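# Restock two shelf gaps with spare items from desk

## Task

Complete the six low shelves so that each carries precisely one cardboard box, one masking tape roll and one yellow sponge, every item resting directly on the shelf surface rather than stacked on something else. Two shelves each lack a single item: take matching spares from the desk to fill those two gaps, and leave every other spare on the desk. The robot must not topple or finish leaning, or the task fails. Anything that stays in place only because the robot is holding or propping it at the end does not count.

## Robot and tools

ROBOT. A Rainbow Robotics RB-Y1: a differential base (two drive wheels plus two rear casters, 0.66 m long, 0.58 m wide, front edge 0.10 m ahead of the wheel axle), a torso that folds at ankle, knee and hip, a pan/tilt head, and two 7-joint arms, each ending in a parallel gripper. The base cannot move sideways. Each arm is rated for 3 kg. Heavy loads held far forward can tip the robot, and nothing stops a motion that does this.

FRAMES. The base frame sits on the floor midway between the drive wheels: x forward, y left, z up. The reported chest, left_hand and right_hand poses use this frame. A hand point lies between its finger pads; the fingers point along the hand's -z and close along its x. Reported hand positions drift from the truth, more so at full reach. base_odometry is the base frame as it stood at the scene's start. It counts wheel rotation only, so wheel slip shows up as travel. Heading runs from -3.142 to 3.142, left positive.

execute_actions. Argument "actions" is a list holding one action or nothing; an empty list only reports state and images. An action may contain:
- "base": one relative move from where the base is now. Use either {"translate_m": d} (metres, -3 to 3, positive forward) or {"rotate_rad": d} (radians, -3.2 to 3.2, positive counter-clockwise seen from above). Any base move needing more than 8.667 s is refused.
- "joints": a single dict keyed by joint name covering all arms, torso and head. The values are absolute targets in radians, except the grippers, which are in metres of pad opening. Ranges: torso_squat_rad 0 to 1.2 (higher lowers a level chest); torso_shift_rad -0.3 to 0.6 (positive pushes hips forward); torso_pitch_rad -0.2 to 1.4 (positive leans forward); torso_yaw_rad -1.5 to 1.5 (positive left). Each arm has shoulder_pitch -2.356 to 2.356 (negative swings forward and up), shoulder_roll (left 0 to 3.141, right -3.141 to 0; the sign that raises the arm sideways), shoulder_yaw -2.094 to 2.094, elbow -2.617 to 0.01 (negative bends), forearm_roll -3.141 to 3.141, wrist_pitch -1.57 to 1.919 (negative tips the hand forward), hand_roll -2.705 to 2.705, gripper_m 0 to 0.1. The names take a left_ or right_ prefix. Both arms follow the same sign conventions. head_pan_rad -0.523 to 0.523 (relative to the chest, positive left); head_tilt_rad -0.35 to 1.57 (positive looks down). Torso joints must also satisfy: squat+shift<=1.52; squat-shift+pitch<=1.57; shift+0.5pitch-0.4squat<=0.7; shift+0.3pitch-0.5squat<=0.39. If a target breaks one of these, the torso stops partway and reports off_target.
- "speeds": optional caps for this action only. translate_m can be 0.05 to 0.4 m/s and rotate_rad 0.1 to 1.509 rad/s; the highest values are the defaults.
- "min_time_s": 0.1 to 8. This sets the shortest duration of each arm and head motion. It only stretches motions that would otherwise be quicker.
No action may run beyond 15 s. Unknown keys or out-of-range values cause the whole call to be rejected, and nothing moves. A joint you leave out can still be pushing toward an earlier target. "cameras" selects which images are returned: head_camera (896x504), left_wrist_camera, right_wrist_camera (644x364 each), or all. If omitted or null you get all of them; [] gives none.

RESULTS. base_status and joint_status give the outcome for each motion. done: the target was reached; for the base this only means the wheels turned enough. off_target: the part rested short and may still be pushing. contact_stop: it met hard resistance. time_out: it took too long. stopped_with_arm: the torso halted because an arm got a contact_stop. limit_stop_at_own_body: the guard halted it just before hitting the robot's own body. limit_stop_at_motor_heat: a heat stop. not_followed, shown with a "joint command not followed" line and often a "cause:" hint, means arm targets were blocked by the self/arm collision check; the gripper still acts. A contact_stop, time_out or stopped_with_arm on one joint freezes its whole group (the torso, or one arm) where it stands. on_its_own lists parts you did not command; "held at" there gives the target being held, not the actual position. The pictures line lists the returned images in order. If a call reports a stop, the rest of the calls in that reply are skipped.

RECOVERY. After a stop, first back the part away in a separate action: arms first, then the torso. If both hands grip one object and the torso hits contact_stop as soon as it moves, with nothing in the way, resend every arm joint (not the grippers) at its current reported value, then resend the torso command.

GRIPPING. To hold an item, command an opening at least 0.005 m narrower than the item. The resulting off_target is expected.

wait: {"seconds": 0 to 10}. Sends no new command and returns state and images.
zoom_image: {"camera": name, "region": [x0, y0, x1, y1]}. Pixel coordinates of that camera's latest full image, with the origin at the top-left; the region can be at most 504x504.
read_manual: {"section": "licences"}. Returns URDF licence text only and moves nothing.
finished_scene: {"scene": n}. Pass the current scene number to end it for good. The goal must already hold and stay stable without the robot's help. The result reports success.

AVOID. Driving does not halt at furniture, and the wheels may keep spinning and shoving. The bent leg can stick out past the front of the base, and leg contact can slide the robot backward without the odometry noticing. Never let the arms strike or press on each other, including grippers and fingers. Excess joint torque triggers a 10 s whole-robot freeze. Motors heat while loaded: a MOTOR HOT warning appears at 65 °C, and at 80 °C the arm is braked (OVER-TEMPERATURE FAULT). Avoid drops, slams and shoves, and leave nothing teetering. Loose objects may occasionally get nudged by outside forces. Camera calibration numbers are approximate, and wrist-camera poses are least accurate when the arm is extended.

Each tool is called after "Emit:" as name(argument=value, ...), one argument or row to a line, values as JSON.

## Session

Emit:
execute_actions(
  actions=[],
)

Scene clock: 0.00 s.
base_odometry: x=+0.000 y=+0.000 heading=+0.000 (m, m, rad; odometry frame)
base_status: not commanded
joint_positions: torso_squat_rad=+0.350 torso_shift_rad=+0.000 torso_pitch_rad=+0.001 torso_yaw_rad=+0.000 left_shoulder_pitch_rad=+0.005 left_shoulder_roll_rad=+0.042 left_shoulder_yaw_rad=-0.027 left_elbow_rad=-0.248 left_forearm_roll_rad=-0.018 left_wrist_pitch_rad=-0.012 left_hand_roll_rad=-0.010 left_gripper_m=+0.100 right_shoulder_pitch_rad=+0.053 right_shoulder_roll_rad=-0.006 right_shoulder_yaw_rad=+0.001 right_elbow_rad=-0.140 right_forearm_roll_rad=+0.019 right_wrist_pitch_rad=+0.039 right_hand_roll_rad=-0.018 right_gripper_m=+0.100 head_pan_rad=+0.001 head_tilt_rad=+0.401
joint_status: not commanded
chest: x=-0.2275 y=-0.0005 z=+1.2475 quat_wxyz=(+1.000, +0.000, +0.001, +0.000) (m; base frame)
left_hand: x=-0.1089 y=+0.2486 z=+0.5729 quat_wxyz=(+0.991, +0.021, -0.126, -0.029) (m; base frame)
right_hand: x=-0.2072 y=-0.2255 z=+0.5621 quat_wxyz=(+1.000, -0.004, -0.025, -0.008) (m; base frame)
pictures: head_camera, left_wrist_camera, right_wrist_camera
Images, in order (width x height): head_camera 896x504, left_wrist_camera 644x364, right_wrist_camera 644x364.

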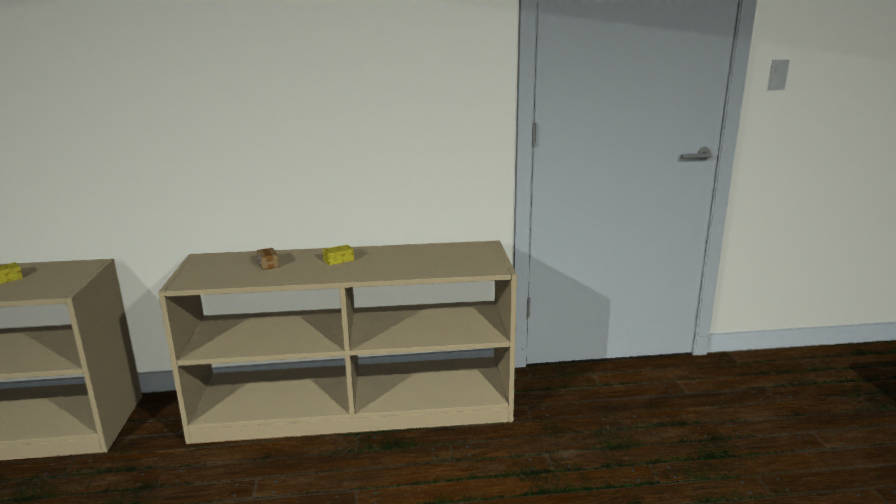

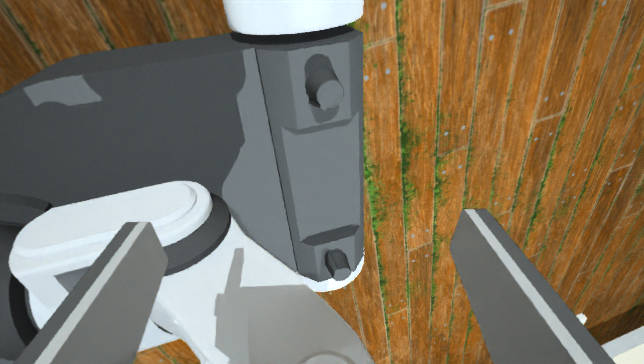

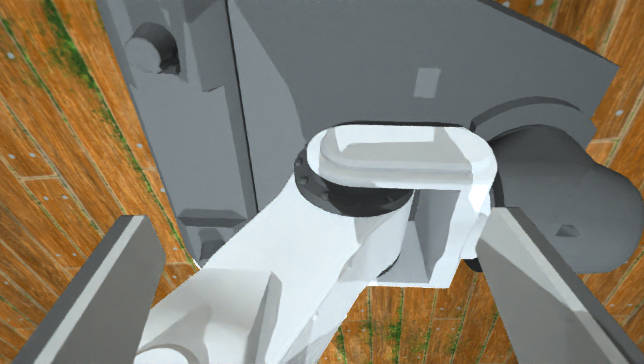

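This shelf lacks tape. Look around.

Emit:
execute_actions(
  actions=[
    {"base":{"rotate_rad":1.0}},
  ],
  cameras=["head_camera"],
)

Emit:
execute_actions(
  actions=[
    {"base":{"rotate_rad":1.0}},
  ],
  cameras=["head_camera"],
)

Emit:
execute_actions(
  actions=[
    {"base":{"rotate_rad":1.0}},
  ],
  cameras=["head_camera"],
)

Emit:
execute_actions(
  actions=[
    {"base":{"rotate_rad":1.0}},
  ],
  cameras=["head_camera"],
)

Emit:
execute_actions(
  actions=[
    {"base":{"rotate_rad":1.0}},
  ],
  cameras=["head_camera"],
)

Scene clock: 9.60 s.
base_odometry: x=+0.000 y=+0.000 heading=+0.999 (m, m, rad; odometry frame)
base_status: done
joint_positions: torso_squat_rad=+0.350 torso_shift_rad=+0.000 torso_pitch_rad=+0.001 torso_yaw_rad=+0.000 left_shoulder_pitch_rad=+0.005 left_shoulder_roll_rad=+0.042 left_shoulder_yaw_rad=-0.027 left_elbow_rad=-0.248 left_forearm_roll_rad=-0.018 left_wrist_pitch_rad=-0.012 left_hand_roll_rad=-0.010 left_gripper_m=+0.100 right_shoulder_pitch_rad=+0.053 right_shoulder_roll_rad=-0.006 right_shoulder_yaw_rad=+0.001 right_elbow_rad=-0.140 right_forearm_roll_rad=+0.019 right_wrist_pitch_rad=+0.039 right_hand_roll_rad=-0.018 right_gripper_m=+0.100 head_pan_rad=+0.001 head_tilt_rad=+0.401
joint_status: not commanded
chest: x=-0.2275 y=-0.0005 z=+1.2475 quat_wxyz=(+1.000, +0.000, +0.001, +0.000) (m; base frame)
left_hand: x=-0.1089 y=+0.2486 z=+0.5729 quat_wxyz=(+0.991, +0.021, -0.126, -0.029) (m; base frame)
right_hand: x=-0.2072 y=-0.2255 z=+0.5622 quat_wxyz=(+1.000, -0.004, -0.025, -0.008) (m; base frame)
pictures: head_camera
camera_calibration (this result's frames):
head_camera: T_world_to_cam=[[-0.0171029, -0.999562, -0.0241428, 0.0369652], [-0.355001, 0.0286438, -0.934427, 1.33444], [0.934709, -0.0074107, -0.355336, 0.642625], [0, 0, 0, 1]] pos_world=[-0.126306, 0.00348777, 1.47618]
Images, in order (width x height): head_camera 896x504.

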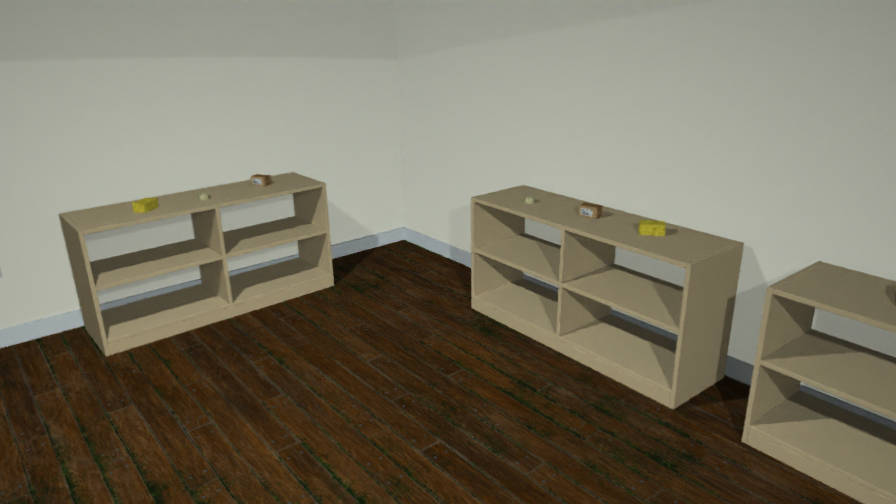

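Scene clock: 12.90 s.
base_odometry: x=+0.000 y=+0.000 heading=+1.999 (m, m, rad; odometry frame)
base_status: done
joint_positions: torso_squat_rad=+0.350 torso_shift_rad=+0.000 torso_pitch_rad=+0.001 torso_yaw_rad=+0.000 left_shoulder_pitch_rad=+0.005 left_shoulder_roll_rad=+0.042 left_shoulder_yaw_rad=-0.027 left_elbow_rad=-0.248 left_forearm_roll_rad=-0.018 left_wrist_pitch_rad=-0.012 left_hand_roll_rad=-0.010 left_gripper_m=+0.100 right_shoulder_pitch_rad=+0.053 right_shoulder_roll_rad=-0.006 right_shoulder_yaw_rad=+0.001 right_elbow_rad=-0.140 right_forearm_roll_rad=+0.019 right_wrist_pitch_rad=+0.039 right_hand_roll_rad=-0.018 right_gripper_m=+0.100 head_pan_rad=+0.001 head_tilt_rad=+0.401
joint_status: not commanded
chest: x=-0.2275 y=-0.0005 z=+1.2475 quat_wxyz=(+1.000, +0.000, +0.001, +0.000) (m; base frame)
left_hand: x=-0.1089 y=+0.2486 z=+0.5729 quat_wxyz=(+0.991, +0.021, -0.126, -0.029) (m; base frame)
right_hand: x=-0.2072 y=-0.2256 z=+0.5622 quat_wxyz=(+1.000, -0.004, -0.025, -0.008) (m; base frame)
pictures: head_camera
camera_calibration (this result's frames):
head_camera: T_world_to_cam=[[-0.0171029, -0.999562, -0.0241328, 0.0369552], [-0.355001, 0.0286345, -0.934427, 1.33444], [0.934709, -0.00741425, -0.355336, 0.642625], [0, 0, 0, 1]] pos_world=[-0.126306, 0.00349255, 1.47618]
Images, in order (width x height): head_camera 896x504.

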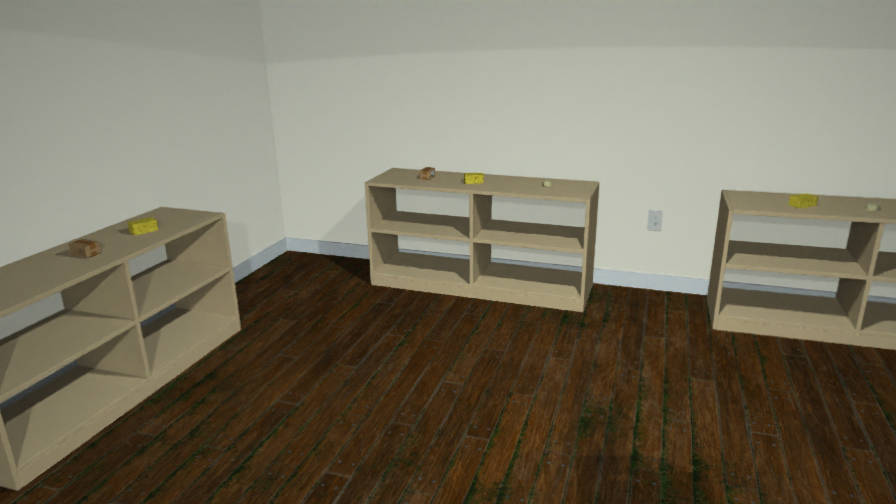

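Scene clock: 16.20 s.
base_odometry: x=+0.000 y=+0.000 heading=+2.998 (m, m, rad; odometry frame)
base_status: done
joint_positions: torso_squat_rad=+0.350 torso_shift_rad=+0.000 torso_pitch_rad=+0.001 torso_yaw_rad=+0.000 left_shoulder_pitch_rad=+0.005 left_shoulder_roll_rad=+0.042 left_shoulder_yaw_rad=-0.027 left_elbow_rad=-0.248 left_forearm_roll_rad=-0.018 left_wrist_pitch_rad=-0.012 left_hand_roll_rad=-0.010 left_gripper_m=+0.100 right_shoulder_pitch_rad=+0.053 right_shoulder_roll_rad=-0.006 right_shoulder_yaw_rad=+0.001 right_elbow_rad=-0.140 right_forearm_roll_rad=+0.019 right_wrist_pitch_rad=+0.039 right_hand_roll_rad=-0.018 right_gripper_m=+0.100 head_pan_rad=+0.001 head_tilt_rad=+0.401
joint_status: not commanded
chest: x=-0.2275 y=-0.0005 z=+1.2475 quat_wxyz=(+1.000, +0.000, +0.001, +0.000) (m; base frame)
left_hand: x=-0.1089 y=+0.2486 z=+0.5729 quat_wxyz=(+0.991, +0.021, -0.126, -0.029) (m; base frame)
right_hand: x=-0.2072 y=-0.2256 z=+0.5622 quat_wxyz=(+1.000, -0.004, -0.025, -0.008) (m; base frame)
pictures: head_camera
camera_calibration (this result's frames):
head_camera: T_world_to_cam=[[-0.017103, -0.999563, -0.0241283, 0.0369509], [-0.355001, 0.0286302, -0.934427, 1.33444], [0.934709, -0.00741597, -0.355336, 0.642625], [0, 0, 0, 1]] pos_world=[-0.126306, 0.00349501, 1.47618]
Images, in order (width x height): head_camera 896x504.

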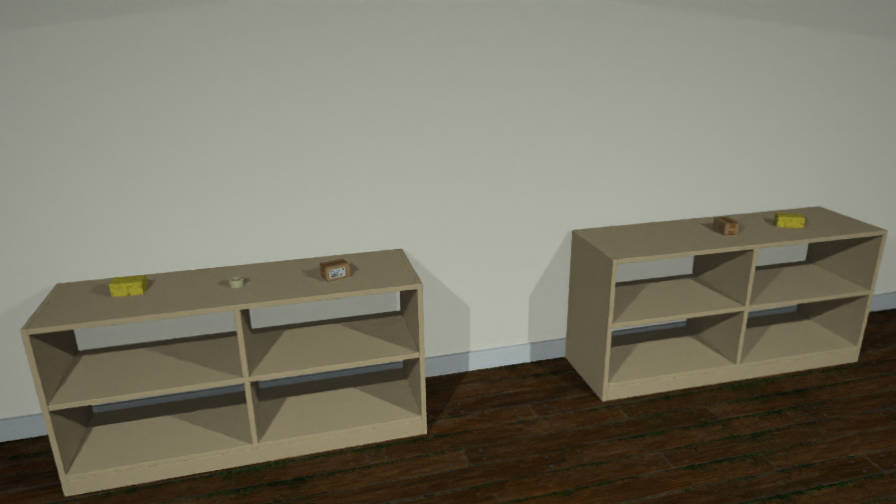

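Scene clock: 19.50 s.
base_odometry: x=+0.000 y=+0.000 heading=-2.285 (m, m, rad; odometry frame)
base_status: done
joint_positions: torso_squat_rad=+0.350 torso_shift_rad=+0.000 torso_pitch_rad=+0.001 torso_yaw_rad=+0.000 left_shoulder_pitch_rad=+0.005 left_shoulder_roll_rad=+0.042 left_shoulder_yaw_rad=-0.027 left_elbow_rad=-0.248 left_forearm_roll_rad=-0.018 left_wrist_pitch_rad=-0.012 left_hand_roll_rad=-0.010 left_gripper_m=+0.100 right_shoulder_pitch_rad=+0.053 right_shoulder_roll_rad=-0.006 right_shoulder_yaw_rad=+0.001 right_elbow_rad=-0.140 right_forearm_roll_rad=+0.019 right_wrist_pitch_rad=+0.039 right_hand_roll_rad=-0.018 right_gripper_m=+0.100 head_pan_rad=+0.001 head_tilt_rad=+0.401
joint_status: not commanded
chest: x=-0.2275 y=-0.0005 z=+1.2475 quat_wxyz=(+1.000, +0.000, +0.001, +0.000) (m; base frame)
left_hand: x=-0.1089 y=+0.2486 z=+0.5729 quat_wxyz=(+0.991, +0.021, -0.126, -0.029) (m; base frame)
right_hand: x=-0.2072 y=-0.2256 z=+0.5622 quat_wxyz=(+1.000, -0.004, -0.025, -0.008) (m; base frame)
pictures: head_camera
camera_calibration (this result's frames):
head_camera: T_world_to_cam=[[-0.0171029, -0.999563, -0.0241254, 0.0369489], [-0.355001, 0.0286275, -0.934428, 1.33444], [0.93471, -0.00741687, -0.355335, 0.642625], [0, 0, 0, 1]] pos_world=[-0.126307, 0.00349722, 1.47618]
Images, in order (width x height): head_camera 896x504.

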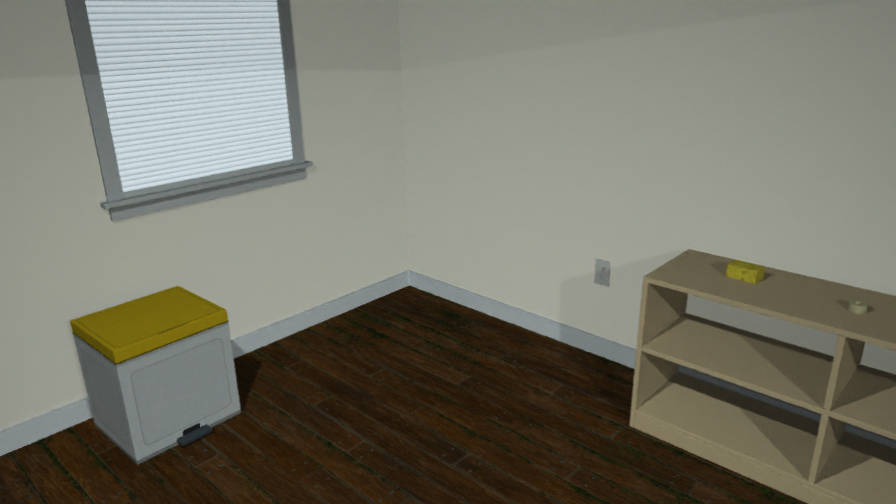

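Scene clock: 22.80 s.
base_odometry: x=+0.000 y=+0.000 heading=-1.286 (m, m, rad; odometry frame)
base_status: done
joint_positions: torso_squat_rad=+0.350 torso_shift_rad=+0.000 torso_pitch_rad=+0.001 torso_yaw_rad=+0.000 left_shoulder_pitch_rad=+0.005 left_shoulder_roll_rad=+0.042 left_shoulder_yaw_rad=-0.027 left_elbow_rad=-0.248 left_forearm_roll_rad=-0.018 left_wrist_pitch_rad=-0.012 left_hand_roll_rad=-0.010 left_gripper_m=+0.100 right_shoulder_pitch_rad=+0.053 right_shoulder_roll_rad=-0.006 right_shoulder_yaw_rad=+0.001 right_elbow_rad=-0.140 right_forearm_roll_rad=+0.019 right_wrist_pitch_rad=+0.039 right_hand_roll_rad=-0.018 right_gripper_m=+0.100 head_pan_rad=+0.001 head_tilt_rad=+0.401
joint_status: not commanded
chest: x=-0.2275 y=-0.0005 z=+1.2475 quat_wxyz=(+1.000, +0.000, +0.001, +0.000) (m; base frame)
left_hand: x=-0.1089 y=+0.2486 z=+0.5729 quat_wxyz=(+0.991, +0.021, -0.126, -0.029) (m; base frame)
right_hand: x=-0.2072 y=-0.2256 z=+0.5622 quat_wxyz=(+1.000, -0.004, -0.025, -0.008) (m; base frame)
pictures: head_camera
camera_calibration (this result's frames):
head_camera: T_world_to_cam=[[-0.0171033, -0.999563, -0.0241251, 0.036949], [-0.355001, 0.0286274, -0.934428, 1.33444], [0.934709, -0.00741733, -0.355335, 0.642625], [0, 0, 0, 1]] pos_world=[-0.126306, 0.00349772, 1.47618]
Images, in order (width x height): head_camera 896x504.

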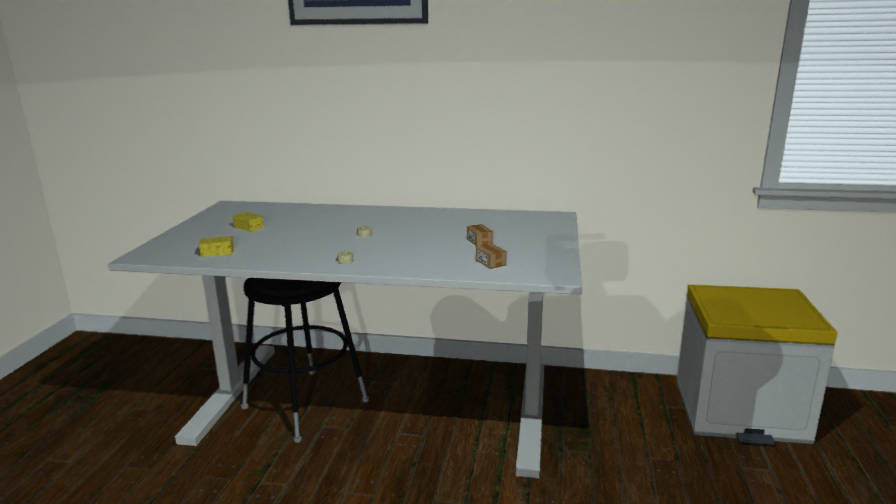

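Emit:
execute_actions(
  actions=[
    {"base":{"rotate_rad":0.12},"joints":{"left_shoulder_pitch_rad":-1.2,"left_elbow_rad":-1.0,"left_wrist_pitch_rad":1.7,"right_shoulder_pitch_rad":-1.2,"right_elbow_rad":-1.0,"right_wrist_pitch_rad":1.7,"torso_pitch_rad":0.5,"torso_squat_rad":0.2,"head_tilt_rad":0.4}},
  ],
  cameras=[],
)

Emit:
execute_actions(
  actions=[
    {"base":{"translate_m":1.35}},
  ],
)

Scene clock: 35.60 s.
base_odometry: x=+0.000 y=+0.000 heading=-1.166 (m, m, rad; odometry frame)
base_status: done
joint_positions: torso_squat_rad=+0.200 torso_shift_rad=+0.000 torso_pitch_rad=+0.500 torso_yaw_rad=+0.000 left_shoulder_pitch_rad=-1.200 left_shoulder_roll_rad=+0.042 left_shoulder_yaw_rad=-0.027 left_elbow_rad=-1.000 left_forearm_roll_rad=-0.018 left_wrist_pitch_rad=+1.700 left_hand_roll_rad=-0.010 left_gripper_m=+0.100 right_shoulder_pitch_rad=-1.106 right_shoulder_roll_rad=-0.006 right_shoulder_yaw_rad=+0.001 right_elbow_rad=-0.909 right_forearm_roll_rad=+0.019 right_wrist_pitch_rad=+1.543 right_hand_roll_rad=-0.018 right_gripper_m=+0.100 head_pan_rad=+0.001 head_tilt_rad=+0.400
joint_status: right_shoulder_pitch_rad time_out (moved -1.159 of -1.253); right_elbow_rad time_out (moved -0.769 of -0.860); right_wrist_pitch_rad time_out (moved +1.504 of +1.661); the others done
on_its_own: right_shoulder_pitch_rad is held at -1.106, not at your -1.200, since a time_out; right_elbow_rad is held at -0.909, not at your -1.000, since a time_out; right_wrist_pitch_rad is held at +1.543, not at your +1.700, since a time_out
chest: x=-0.0794 y=-0.0005 z=+1.2381 quat_wxyz=(+0.969, +0.000, +0.247, +0.000) (m; base frame)
left_hand: x=+0.3739 y=+0.0935 z=+0.8625 quat_wxyz=(+0.979, +0.052, +0.022, -0.193) (m; base frame)
right_hand: x=+0.3398 y=-0.0900 z=+0.8002 quat_wxyz=(+0.984, -0.024, +0.038, +0.170) (m; base frame)
pictures: none
joint command not followed: on one or more control steps a check withheld the commanded joint targets of the right arm, and it was not sent them on those steps.
cause: the commanded joint targets would bring a part of the robot too close to another arm (this arm's wrist and the other arm's wrist); next, command targets that bring no part of the robot closer to that arm.
No camera images: the call's "cameras" was empty. Leave "cameras" out to get every camera's image.

not run: a stop came earlier in this reply.

Emit:
execute_actions(
  actions=[
    {"base":{"translate_m":1.3},"joints":{"left_shoulder_roll_rad":0.2,"right_shoulder_roll_rad":-0.2,"right_shoulder_pitch_rad":-1.2,"right_elbow_rad":-1.0,"right_wrist_pitch_rad":1.7}},
  ],
)

Scene clock: 49.67 s.
base_odometry: x=+0.512 y=-1.195 heading=-1.166 (m, m, rad; odometry frame)
base_status: done
joint_positions: torso_squat_rad=+0.200 torso_shift_rad=+0.000 torso_pitch_rad=+0.500 torso_yaw_rad=+0.000 left_shoulder_pitch_rad=-1.200 left_shoulder_roll_rad=+0.200 left_shoulder_yaw_rad=-0.027 left_elbow_rad=-1.000 left_forearm_roll_rad=-0.018 left_wrist_pitch_rad=+1.700 left_hand_roll_rad=-0.010 left_gripper_m=+0.100 right_shoulder_pitch_rad=-1.200 right_shoulder_roll_rad=-0.200 right_shoulder_yaw_rad=+0.001 right_elbow_rad=-1.000 right_forearm_roll_rad=+0.019 right_wrist_pitch_rad=+1.700 right_hand_roll_rad=-0.018 right_gripper_m=+0.100 head_pan_rad=+0.001 head_tilt_rad=+0.400
joint_status: all done
chest: x=-0.0794 y=-0.0005 z=+1.2381 quat_wxyz=(+0.969, +0.000, +0.247, +0.000) (m; base frame)
left_hand: x=+0.4034 y=+0.1852 z=+0.8747 quat_wxyz=(+0.983, +0.113, +0.011, -0.144) (m; base frame)
right_hand: x=+0.4044 y=-0.1880 z=+0.8751 quat_wxyz=(+0.987, -0.105, +0.010, +0.121) (m; base frame)
pictures: head_camera, left_wrist_camera, right_wrist_camera
camera_calibration (this result's frames):
head_camera: T_world_to_cam=[[-0.0263116, -0.999568, -0.0130698, 0.0248461], [-0.758585, 0.0284797, -0.650952, 0.995229], [0.651043, -0.00721301, -0.759007, 0.978094], [0, 0, 0, 1]] pos_world=[0.118838, 0.00354662, 1.39055]
left_wrist_camera: T_world_to_cam=[[0.950356, -0.311066, -0.00790428, -0.322778], [-0.281252, -0.869583, 0.405859, -0.0424242], [-0.133122, -0.383488, -0.913901, 1.00908], [0, 0, 0, 1]] pos_world=[0.429154, 0.249675, 0.936871]
right_wrist_camera: T_world_to_cam=[[-0.968588, -0.233865, 0.0845207, 0.273836], [-0.171549, 0.874477, 0.45372, -0.126285], [-0.18002, 0.424968, -0.887127, 1.01587], [0, 0, 0, 1]] pos_world=[0.426448, -0.25724, 0.935361]
Images, in order (width x height): head_camera 896x504, left_wrist_camera 644x364, right_wrist_camera 644x364.

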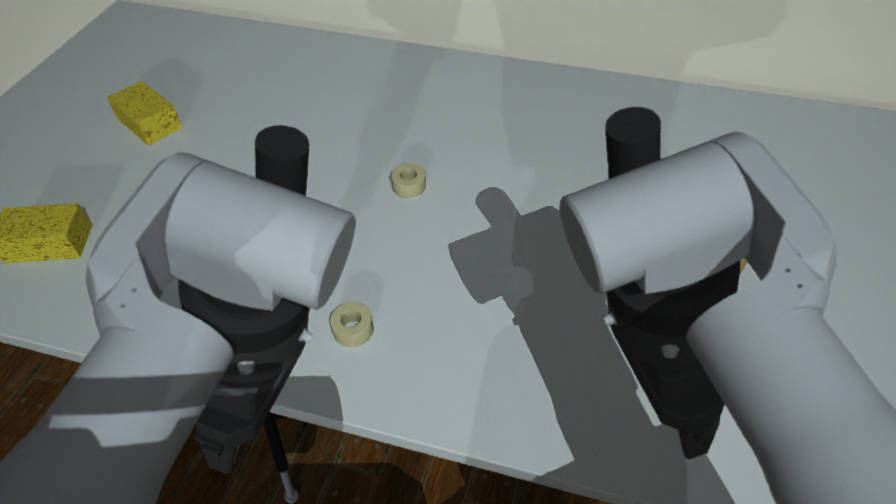

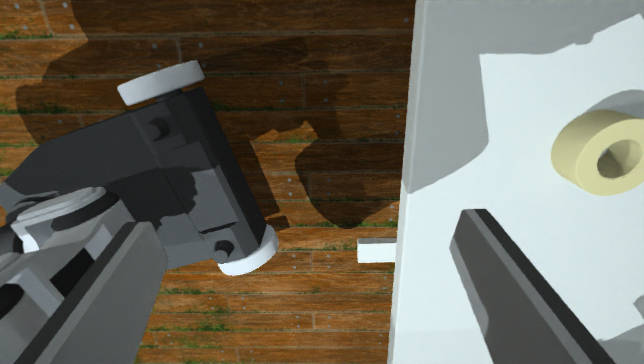

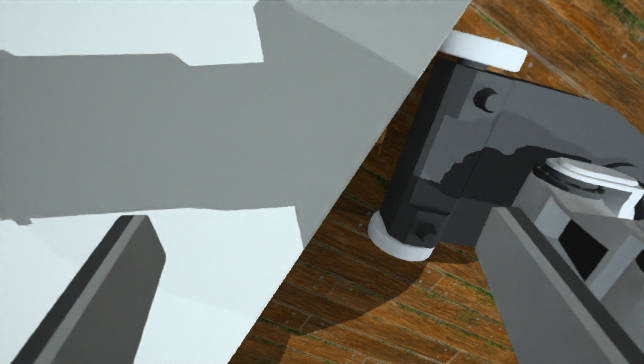

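Emit:
execute_actions(
  actions=[
    {"base":{"translate_m":0.18},"joints":{"left_shoulder_roll_rad":0.08,"right_shoulder_roll_rad":-0.3}},
  ],
  cameras=["head_camera","left_wrist_camera"],
)

Scene clock: 56.23 s.
base_odometry: x=+0.583 y=-1.361 heading=-1.165 (m, m, rad; odometry frame)
base_status: done
joint_positions: torso_squat_rad=+0.200 torso_shift_rad=+0.000 torso_pitch_rad=+0.500 torso_yaw_rad=+0.000 left_shoulder_pitch_rad=-1.200 left_shoulder_roll_rad=+0.080 left_shoulder_yaw_rad=-0.027 left_elbow_rad=-1.000 left_forearm_roll_rad=-0.017 left_wrist_pitch_rad=+1.700 left_hand_roll_rad=-0.010 left_gripper_m=+0.100 right_shoulder_pitch_rad=-1.200 right_shoulder_roll_rad=-0.300 right_shoulder_yaw_rad=+0.001 right_elbow_rad=-1.000 right_forearm_roll_rad=+0.019 right_wrist_pitch_rad=+1.700 right_hand_roll_rad=-0.018 right_gripper_m=+0.100 head_pan_rad=+0.001 head_tilt_rad=+0.400
joint_status: all done
chest: x=-0.0794 y=-0.0005 z=+1.2381 quat_wxyz=(+0.969, +0.000, +0.247, +0.000) (m; base frame)
left_hand: x=+0.3817 y=+0.1152 z=+0.8641 quat_wxyz=(+0.981, +0.067, +0.020, -0.182) (m; base frame)
right_hand: x=+0.4182 y=-0.2464 z=+0.8892 quat_wxyz=(+0.986, -0.143, +0.001, +0.089) (m; base frame)
pictures: head_camera, left_wrist_camera
camera_calibration (this result's frames):
head_camera: T_world_to_cam=[[-0.0263921, -0.999566, -0.0130647, 0.0248209], [-0.758652, 0.0285382, -0.65087, 0.995162], [0.650961, -0.00726625, -0.759076, 0.978123], [0, 0, 0, 1]] pos_world=[0.118917, 0.00351732, 1.39052]
left_wrist_camera: T_world_to_cam=[[0.925223, -0.379186, -0.0133873, -0.301777], [-0.324069, -0.808102, 0.491884, -0.170209], [-0.197334, -0.450764, -0.870558, 0.964503], [0, 0, 0, 1]] pos_world=[0.414381, 0.182787, 0.919338]
Images, in order (width x height): head_camera 896x504, left_wrist_camera 644x364.

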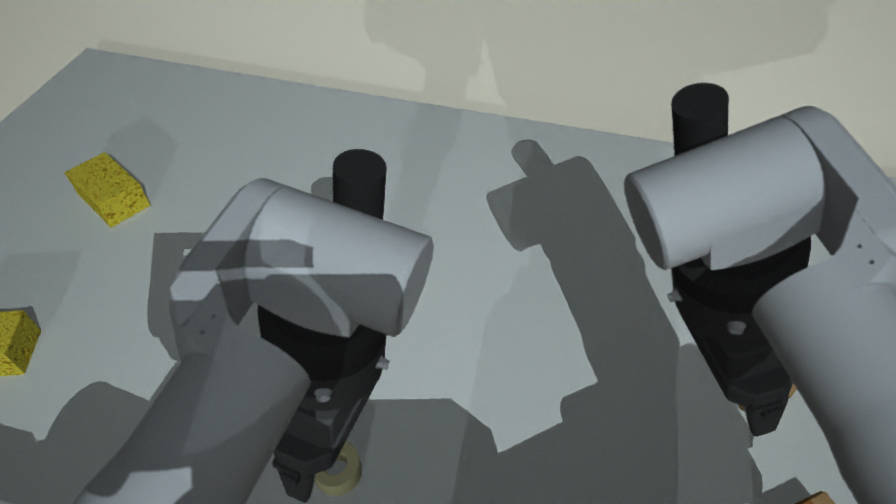

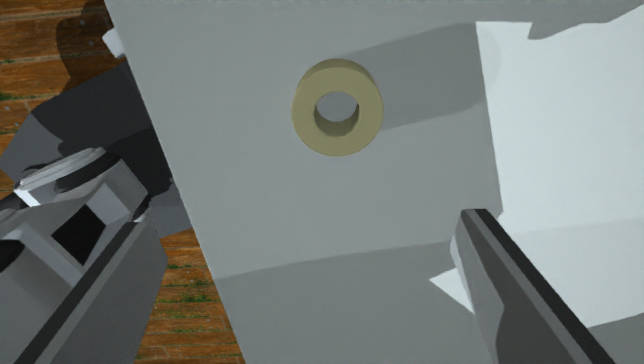

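Emit:
execute_actions(
  actions=[
    {"joints":{"torso_squat_rad":0.53,"right_shoulder_pitch_rad":-1.5,"right_wrist_pitch_rad":1.9}},
  ],
  cameras=["left_wrist_camera"],
)

Scene clock: 67.20 s.
base_odometry: x=+0.583 y=-1.361 heading=-1.165 (m, m, rad; odometry frame)
base_status: not commanded
joint_positions: torso_squat_rad=+0.530 torso_shift_rad=+0.000 torso_pitch_rad=+0.500 torso_yaw_rad=+0.000 left_shoulder_pitch_rad=-1.200 left_shoulder_roll_rad=+0.080 left_shoulder_yaw_rad=-0.027 left_elbow_rad=-1.000 left_forearm_roll_rad=-0.018 left_wrist_pitch_rad=+1.700 left_hand_roll_rad=-0.010 left_gripper_m=+0.100 right_shoulder_pitch_rad=-1.500 right_shoulder_roll_rad=-0.300 right_shoulder_yaw_rad=+0.001 right_elbow_rad=-1.000 right_forearm_roll_rad=+0.019 right_wrist_pitch_rad=+1.900 right_hand_roll_rad=-0.018 right_gripper_m=+0.100 head_pan_rad=+0.001 head_tilt_rad=+0.400
joint_status: all done
chest: x=-0.0795 y=-0.0004 z=+1.1560 quat_wxyz=(+0.969, +0.000, +0.247, +0.000) (m; base frame)
left_hand: x=+0.3816 y=+0.1153 z=+0.7822 quat_wxyz=(+0.981, +0.067, +0.020, -0.182) (m; base frame)
right_hand: x=+0.4721 y=-0.1945 z=+0.9449 quat_wxyz=(+0.984, -0.142, -0.048, +0.098) (m; base frame)
pictures: left_wrist_camera
camera_calibration (this result's frames):
left_wrist_camera: T_world_to_cam=[[0.92525, -0.379131, -0.0131615, -0.302995], [-0.324139, -0.808119, 0.49181, -0.129746], [-0.197096, -0.450781, -0.870603, 0.893143], [0, 0, 0, 1]] pos_world=[0.414325, 0.182887, 0.837396]
Images, in order (width x height): left_wrist_camera 644x364.

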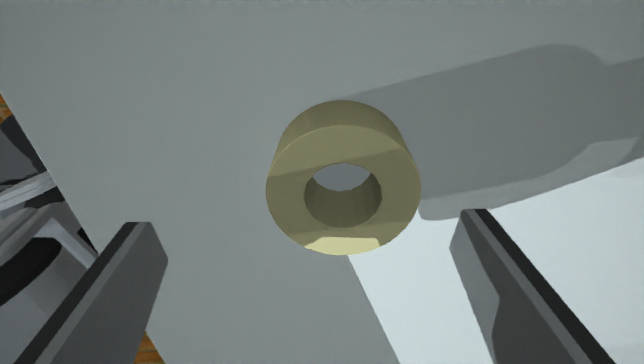

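Emit:
execute_actions(
  actions=[
    {"joints":{"torso_squat_rad":0.595}},
  ],
  cameras=["left_wrist_camera"],
)

Emit:
execute_actions(
  actions=[
    {"joints":{"left_gripper_m":0.02}},
  ],
  cameras=["left_wrist_camera"],
)

Scene clock: 72.57 s.
base_odometry: x=+0.583 y=-1.361 heading=-1.165 (m, m, rad; odometry frame)
base_status: not commanded
joint_positions: torso_squat_rad=+0.595 torso_shift_rad=+0.000 torso_pitch_rad=+0.500 torso_yaw_rad=+0.000 left_shoulder_pitch_rad=-1.200 left_shoulder_roll_rad=+0.080 left_shoulder_yaw_rad=-0.027 left_elbow_rad=-1.000 left_forearm_roll_rad=-0.018 left_wrist_pitch_rad=+1.700 left_hand_roll_rad=-0.010 left_gripper_m=+0.100 right_shoulder_pitch_rad=-1.500 right_shoulder_roll_rad=-0.300 right_shoulder_yaw_rad=+0.001 right_elbow_rad=-1.000 right_forearm_roll_rad=+0.019 right_wrist_pitch_rad=+1.900 right_hand_roll_rad=-0.018 right_gripper_m=+0.100 head_pan_rad=+0.001 head_tilt_rad=+0.400
joint_status: all done
chest: x=-0.0797 y=-0.0004 z=+1.1318 quat_wxyz=(+0.969, +0.000, +0.247, +0.000) (m; base frame)
left_hand: x=+0.3819 y=+0.1152 z=+0.7584 quat_wxyz=(+0.981, +0.067, +0.019, -0.182) (m; base frame)
right_hand: x=+0.4720 y=-0.1945 z=+0.9208 quat_wxyz=(+0.984, -0.142, -0.048, +0.098) (m; base frame)
pictures: left_wrist_camera
camera_calibration (this result's frames):
left_wrist_camera: T_world_to_cam=[[0.925184, -0.379333, -0.0118673, -0.304574], [-0.324962, -0.807952, 0.491541, -0.11759], [-0.196046, -0.450909, -0.870774, 0.872228], [0, 0, 0, 1]] pos_world=[0.414572, 0.182754, 0.813699]
Images, in order (width x height): left_wrist_camera 644x364.

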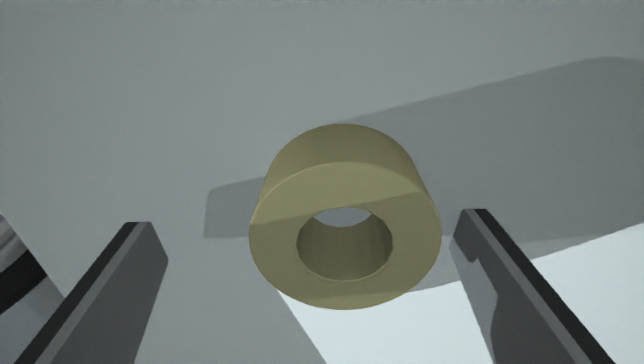

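Scene clock: 73.87 s.
base_odometry: x=+0.583 y=-1.361 heading=-1.165 (m, m, rad; odometry frame)
base_status: not commanded
joint_positions: torso_squat_rad=+0.595 torso_shift_rad=+0.000 torso_pitch_rad=+0.500 torso_yaw_rad=+0.000 left_shoulder_pitch_rad=-1.200 left_shoulder_roll_rad=+0.080 left_shoulder_yaw_rad=-0.027 left_elbow_rad=-1.000 left_forearm_roll_rad=-0.018 left_wrist_pitch_rad=+1.700 left_hand_roll_rad=-0.010 left_gripper_m=+0.048 right_shoulder_pitch_rad=-1.500 right_shoulder_roll_rad=-0.300 right_shoulder_yaw_rad=+0.001 right_elbow_rad=-1.000 right_forearm_roll_rad=+0.019 right_wrist_pitch_rad=+1.900 right_hand_roll_rad=-0.018 right_gripper_m=+0.100 head_pan_rad=+0.001 head_tilt_rad=+0.400
joint_status: left_gripper_m off_target (ended at +0.048, target +0.020)
chest: x=-0.0796 y=-0.0004 z=+1.1318 quat_wxyz=(+0.969, +0.000, +0.247, +0.000) (m; base frame)
left_hand: x=+0.3819 y=+0.1152 z=+0.7583 quat_wxyz=(+0.981, +0.067, +0.019, -0.182) (m; base frame)
right_hand: x=+0.4720 y=-0.1945 z=+0.9207 quat_wxyz=(+0.984, -0.142, -0.048, +0.098) (m; base frame)
pictures: left_wrist_camera
camera_calibration (this result's frames):
left_wrist_camera: T_world_to_cam=[[0.925197, -0.37929, -0.0122272, -0.304225], [-0.324751, -0.808009, 0.491587, -0.117622], [-0.196334, -0.450845, -0.870742, 0.872187], [0, 0, 0, 1]] pos_world=[0.41451, 0.182792, 0.813552]
Images, in order (width x height): left_wrist_camera 644x364.

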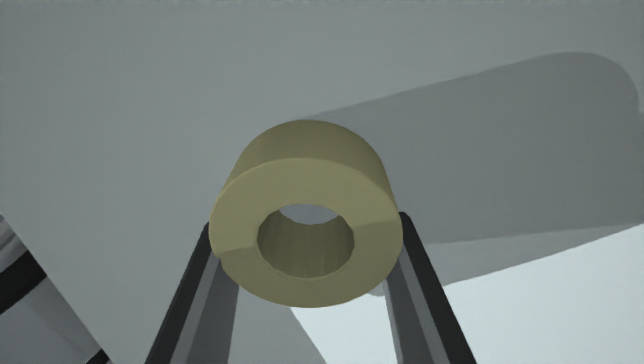

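Emit:
execute_actions(
  actions=[
    {"joints":{"torso_squat_rad":0.3,"torso_shift_rad":0.25,"torso_pitch_rad":0.6,"left_shoulder_pitch_rad":-1.5,"left_shoulder_roll_rad":0.5,"left_elbow_rad":-1.4,"right_shoulder_roll_rad":-0.02,"right_elbow_rad":-0.7,"right_wrist_pitch_rad":1.55}},
  ],
)

Scene clock: 81.70 s.
base_odometry: x=+0.583 y=-1.361 heading=-1.165 (m, m, rad; odometry frame)
base_status: not commanded
joint_positions: torso_squat_rad=+0.300 torso_shift_rad=+0.250 torso_pitch_rad=+0.600 torso_yaw_rad=+0.000 left_shoulder_pitch_rad=-1.500 left_shoulder_roll_rad=+0.500 left_shoulder_yaw_rad=-0.027 left_elbow_rad=-1.400 left_forearm_roll_rad=-0.018 left_wrist_pitch_rad=+1.700 left_hand_roll_rad=-0.010 left_gripper_m=+0.048 right_shoulder_pitch_rad=-1.500 right_shoulder_roll_rad=-0.020 right_shoulder_yaw_rad=+0.001 right_elbow_rad=-0.700 right_forearm_roll_rad=+0.019 right_wrist_pitch_rad=+1.550 right_hand_roll_rad=-0.018 right_gripper_m=+0.100 head_pan_rad=+0.001 head_tilt_rad=+0.400
joint_status: all done
chest: x=+0.1123 y=-0.0004 z=+1.1838 quat_wxyz=(+0.955, +0.000, +0.296, +0.000) (m; base frame)
left_hand: x=+0.7402 y=+0.2409 z=+1.0789 quat_wxyz=(+0.929, +0.186, -0.301, -0.105) (m; base frame)
right_hand: x=+0.5975 y=-0.0434 z=+0.8140 quat_wxyz=(+0.975, -0.045, +0.001, +0.216) (m; base frame)
pictures: head_camera, left_wrist_camera, right_wrist_camera
camera_calibration (this result's frames):
head_camera: T_world_to_cam=[[-0.027381, -0.999572, -0.0103423, 0.0261555], [-0.819904, 0.0283757, -0.571797, 1.01851], [0.571846, -0.00717665, -0.82033, 0.89352], [0, 0, 0, 1]] pos_world=[0.324838, 0.00365596, 1.31563]
left_wrist_camera: T_world_to_cam=[[0.762612, -0.340282, 0.550119, -1.07997], [-0.46079, -0.882644, 0.0928086, 0.491639], [0.453978, -0.324266, -0.829913, 0.722455], [0, 0, 0, 1]] pos_world=[0.72216, 0.300716, 1.14806]
right_wrist_camera: T_world_to_cam=[[-0.903853, -0.423303, 0.0621601, 0.47113], [-0.320126, 0.765505, 0.558142, -0.192769], [-0.283847, 0.484579, -0.827414, 0.950985], [0, 0, 0, 1]] pos_world=[0.634056, -0.113831, 0.865165]
Images, in order (width x height): head_camera 896x504, left_wrist_camera 644x364, right_wrist_camera 644x364.

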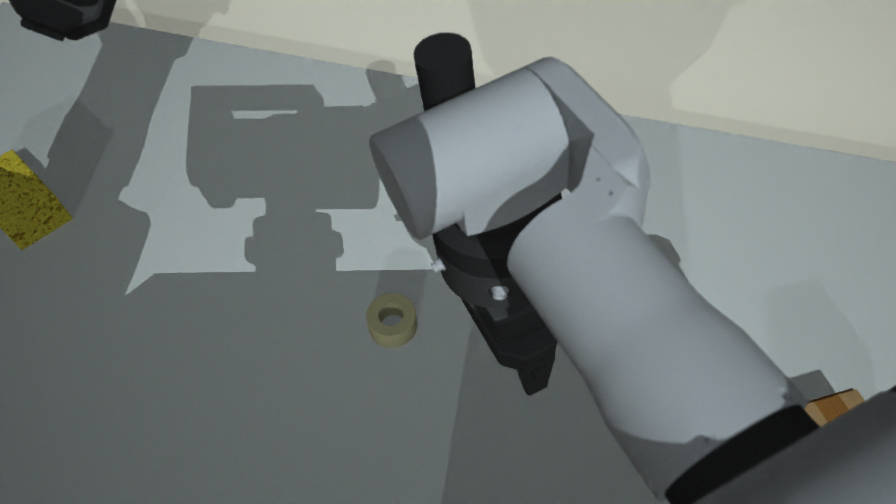

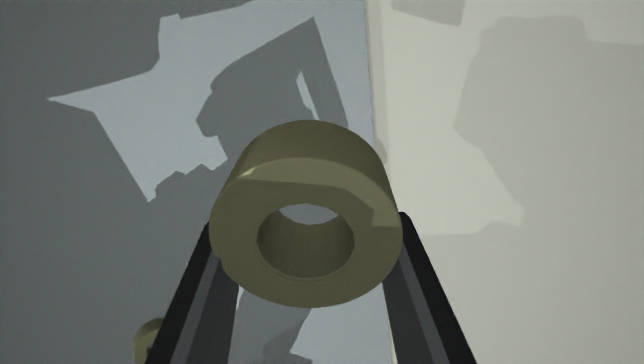

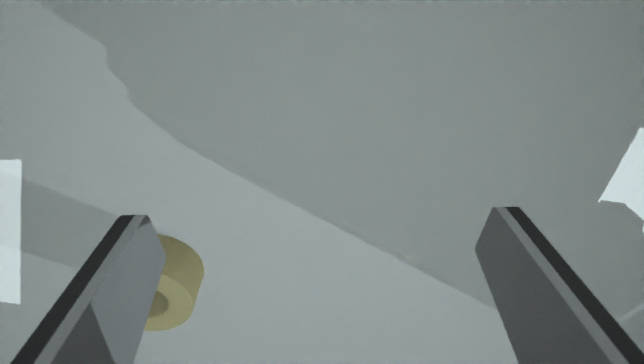

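Emit:
execute_actions(
  actions=[
    {"base":{"rotate_rad":0.16},"joints":{"torso_shift_rad":0.32,"torso_squat_rad":0.27}},
  ],
  cameras=["right_wrist_camera"],
)

Scene clock: 87.57 s.
base_odometry: x=+0.583 y=-1.361 heading=-1.006 (m, m, rad; odometry frame)
base_status: done
joint_positions: torso_squat_rad=+0.270 torso_shift_rad=+0.320 torso_pitch_rad=+0.600 torso_yaw_rad=+0.000 left_shoulder_pitch_rad=-1.500 left_shoulder_roll_rad=+0.500 left_shoulder_yaw_rad=-0.027 left_elbow_rad=-1.400 left_forearm_roll_rad=-0.018 left_wrist_pitch_rad=+1.700 left_hand_roll_rad=-0.010 left_gripper_m=+0.048 right_shoulder_pitch_rad=-1.500 right_shoulder_roll_rad=-0.020 right_shoulder_yaw_rad=+0.001 right_elbow_rad=-0.700 right_forearm_roll_rad=+0.019 right_wrist_pitch_rad=+1.550 right_hand_roll_rad=-0.018 right_gripper_m=+0.100 head_pan_rad=+0.001 head_tilt_rad=+0.400
joint_status: all done
chest: x=+0.1590 y=-0.0005 z=+1.1762 quat_wxyz=(+0.955, +0.000, +0.296, +0.000) (m; base frame)
left_hand: x=+0.7869 y=+0.2408 z=+1.0714 quat_wxyz=(+0.929, +0.186, -0.301, -0.106) (m; base frame)
right_hand: x=+0.6442 y=-0.0436 z=+0.8065 quat_wxyz=(+0.975, -0.045, +0.001, +0.216) (m; base frame)
pictures: right_wrist_camera
camera_calibration (this result's frames):
right_wrist_camera: T_world_to_cam=[[-0.903921, -0.423175, 0.0620378, 0.51396], [-0.320108, 0.765577, 0.558053, -0.173469], [-0.283649, 0.484577, -0.827483, 0.95807], [0, 0, 0, 1]] pos_world=[0.680806, -0.11396, 0.857707]
Images, in order (width x height): right_wrist_camera 644x364.

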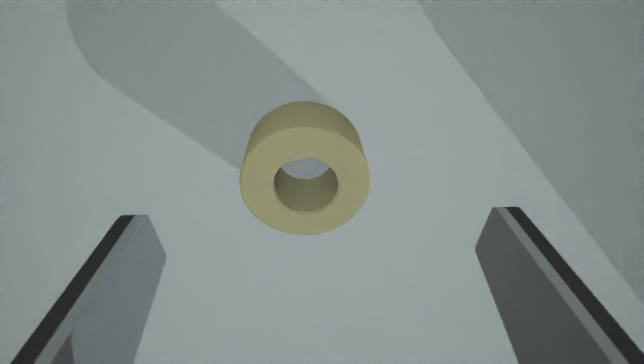

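Emit:
execute_actions(
  actions=[
    {"joints":{"torso_shift_rad":0.35,"torso_squat_rad":0.445}},
  ],
  cameras=["right_wrist_camera"],
)

Emit:
execute_actions(
  actions=[
    {"joints":{"right_gripper_m":0.02}},
  ],
  cameras=["right_wrist_camera"],
)

Scene clock: 93.93 s.
base_odometry: x=+0.583 y=-1.361 heading=-1.006 (m, m, rad; odometry frame)
base_status: not commanded
joint_positions: torso_squat_rad=+0.445 torso_shift_rad=+0.350 torso_pitch_rad=+0.600 torso_yaw_rad=+0.000 left_shoulder_pitch_rad=-1.500 left_shoulder_roll_rad=+0.500 left_shoulder_yaw_rad=-0.027 left_elbow_rad=-1.400 left_forearm_roll_rad=-0.018 left_wrist_pitch_rad=+1.700 left_hand_roll_rad=-0.010 left_gripper_m=+0.048 right_shoulder_pitch_rad=-1.500 right_shoulder_roll_rad=-0.020 right_shoulder_yaw_rad=+0.001 right_elbow_rad=-0.700 right_forearm_roll_rad=+0.019 right_wrist_pitch_rad=+1.550 right_hand_roll_rad=-0.018 right_gripper_m=+0.100 head_pan_rad=+0.001 head_tilt_rad=+0.400
joint_status: all done
chest: x=+0.1634 y=-0.0004 z=+1.1294 quat_wxyz=(+0.955, +0.000, +0.296, +0.000) (m; base frame)
left_hand: x=+0.7914 y=+0.2409 z=+1.0246 quat_wxyz=(+0.929, +0.186, -0.301, -0.105) (m; base frame)
right_hand: x=+0.6487 y=-0.0435 z=+0.7597 quat_wxyz=(+0.975, -0.045, +0.001, +0.216) (m; base frame)
pictures: right_wrist_camera
camera_calibration (this result's frames):
right_wrist_camera: T_world_to_cam=[[-0.903927, -0.423176, 0.0619594, 0.52097], [-0.320157, 0.765577, 0.558025, -0.145883], [-0.283577, 0.484577, -0.827508, 0.920558], [0, 0, 0, 1]] pos_world=[0.685263, -0.113935, 0.810896]
Images, in order (width x height): right_wrist_camera 644x364.

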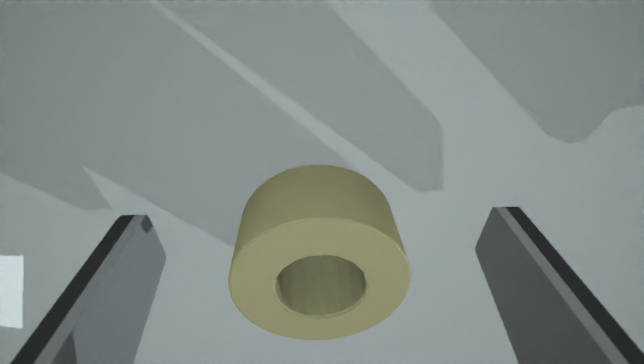

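Scene clock: 95.23 s.
base_odometry: x=+0.583 y=-1.361 heading=-1.006 (m, m, rad; odometry frame)
base_status: not commanded
joint_positions: torso_squat_rad=+0.445 torso_shift_rad=+0.350 torso_pitch_rad=+0.600 torso_yaw_rad=+0.000 left_shoulder_pitch_rad=-1.500 left_shoulder_roll_rad=+0.500 left_shoulder_yaw_rad=-0.027 left_elbow_rad=-1.400 left_forearm_roll_rad=-0.018 left_wrist_pitch_rad=+1.700 left_hand_roll_rad=-0.010 left_gripper_m=+0.048 right_shoulder_pitch_rad=-1.500 right_shoulder_roll_rad=-0.020 right_shoulder_yaw_rad=+0.001 right_elbow_rad=-0.700 right_forearm_roll_rad=+0.019 right_wrist_pitch_rad=+1.550 right_hand_roll_rad=-0.018 right_gripper_m=+0.049 head_pan_rad=+0.001 head_tilt_rad=+0.400
joint_status: right_gripper_m off_target (ended at +0.049, target +0.020)
chest: x=+0.1634 y=-0.0004 z=+1.1294 quat_wxyz=(+0.955, +0.000, +0.296, +0.000) (m; base frame)
left_hand: x=+0.7914 y=+0.2409 z=+1.0246 quat_wxyz=(+0.929, +0.186, -0.301, -0.105) (m; base frame)
right_hand: x=+0.6487 y=-0.0435 z=+0.7597 quat_wxyz=(+0.975, -0.045, +0.001, +0.216) (m; base frame)
pictures: right_wrist_camera
camera_calibration (this result's frames):
right_wrist_camera: T_world_to_cam=[[-0.903926, -0.423177, 0.0619586, 0.52097], [-0.320159, 0.765576, 0.558025, -0.145882], [-0.283578, 0.484577, -0.827508, 0.920558], [0, 0, 0, 1]] pos_world=[0.685263, -0.113934, 0.810896]
Images, in order (width x height): right_wrist_camera 644x364.

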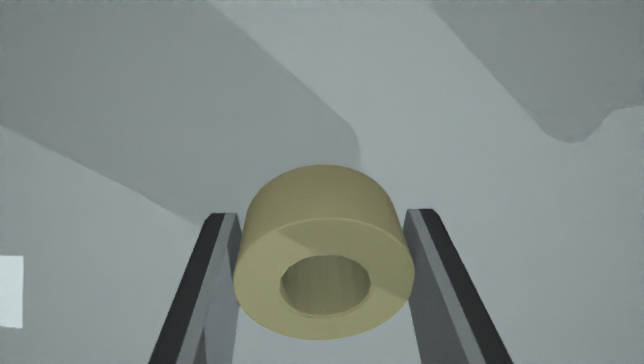

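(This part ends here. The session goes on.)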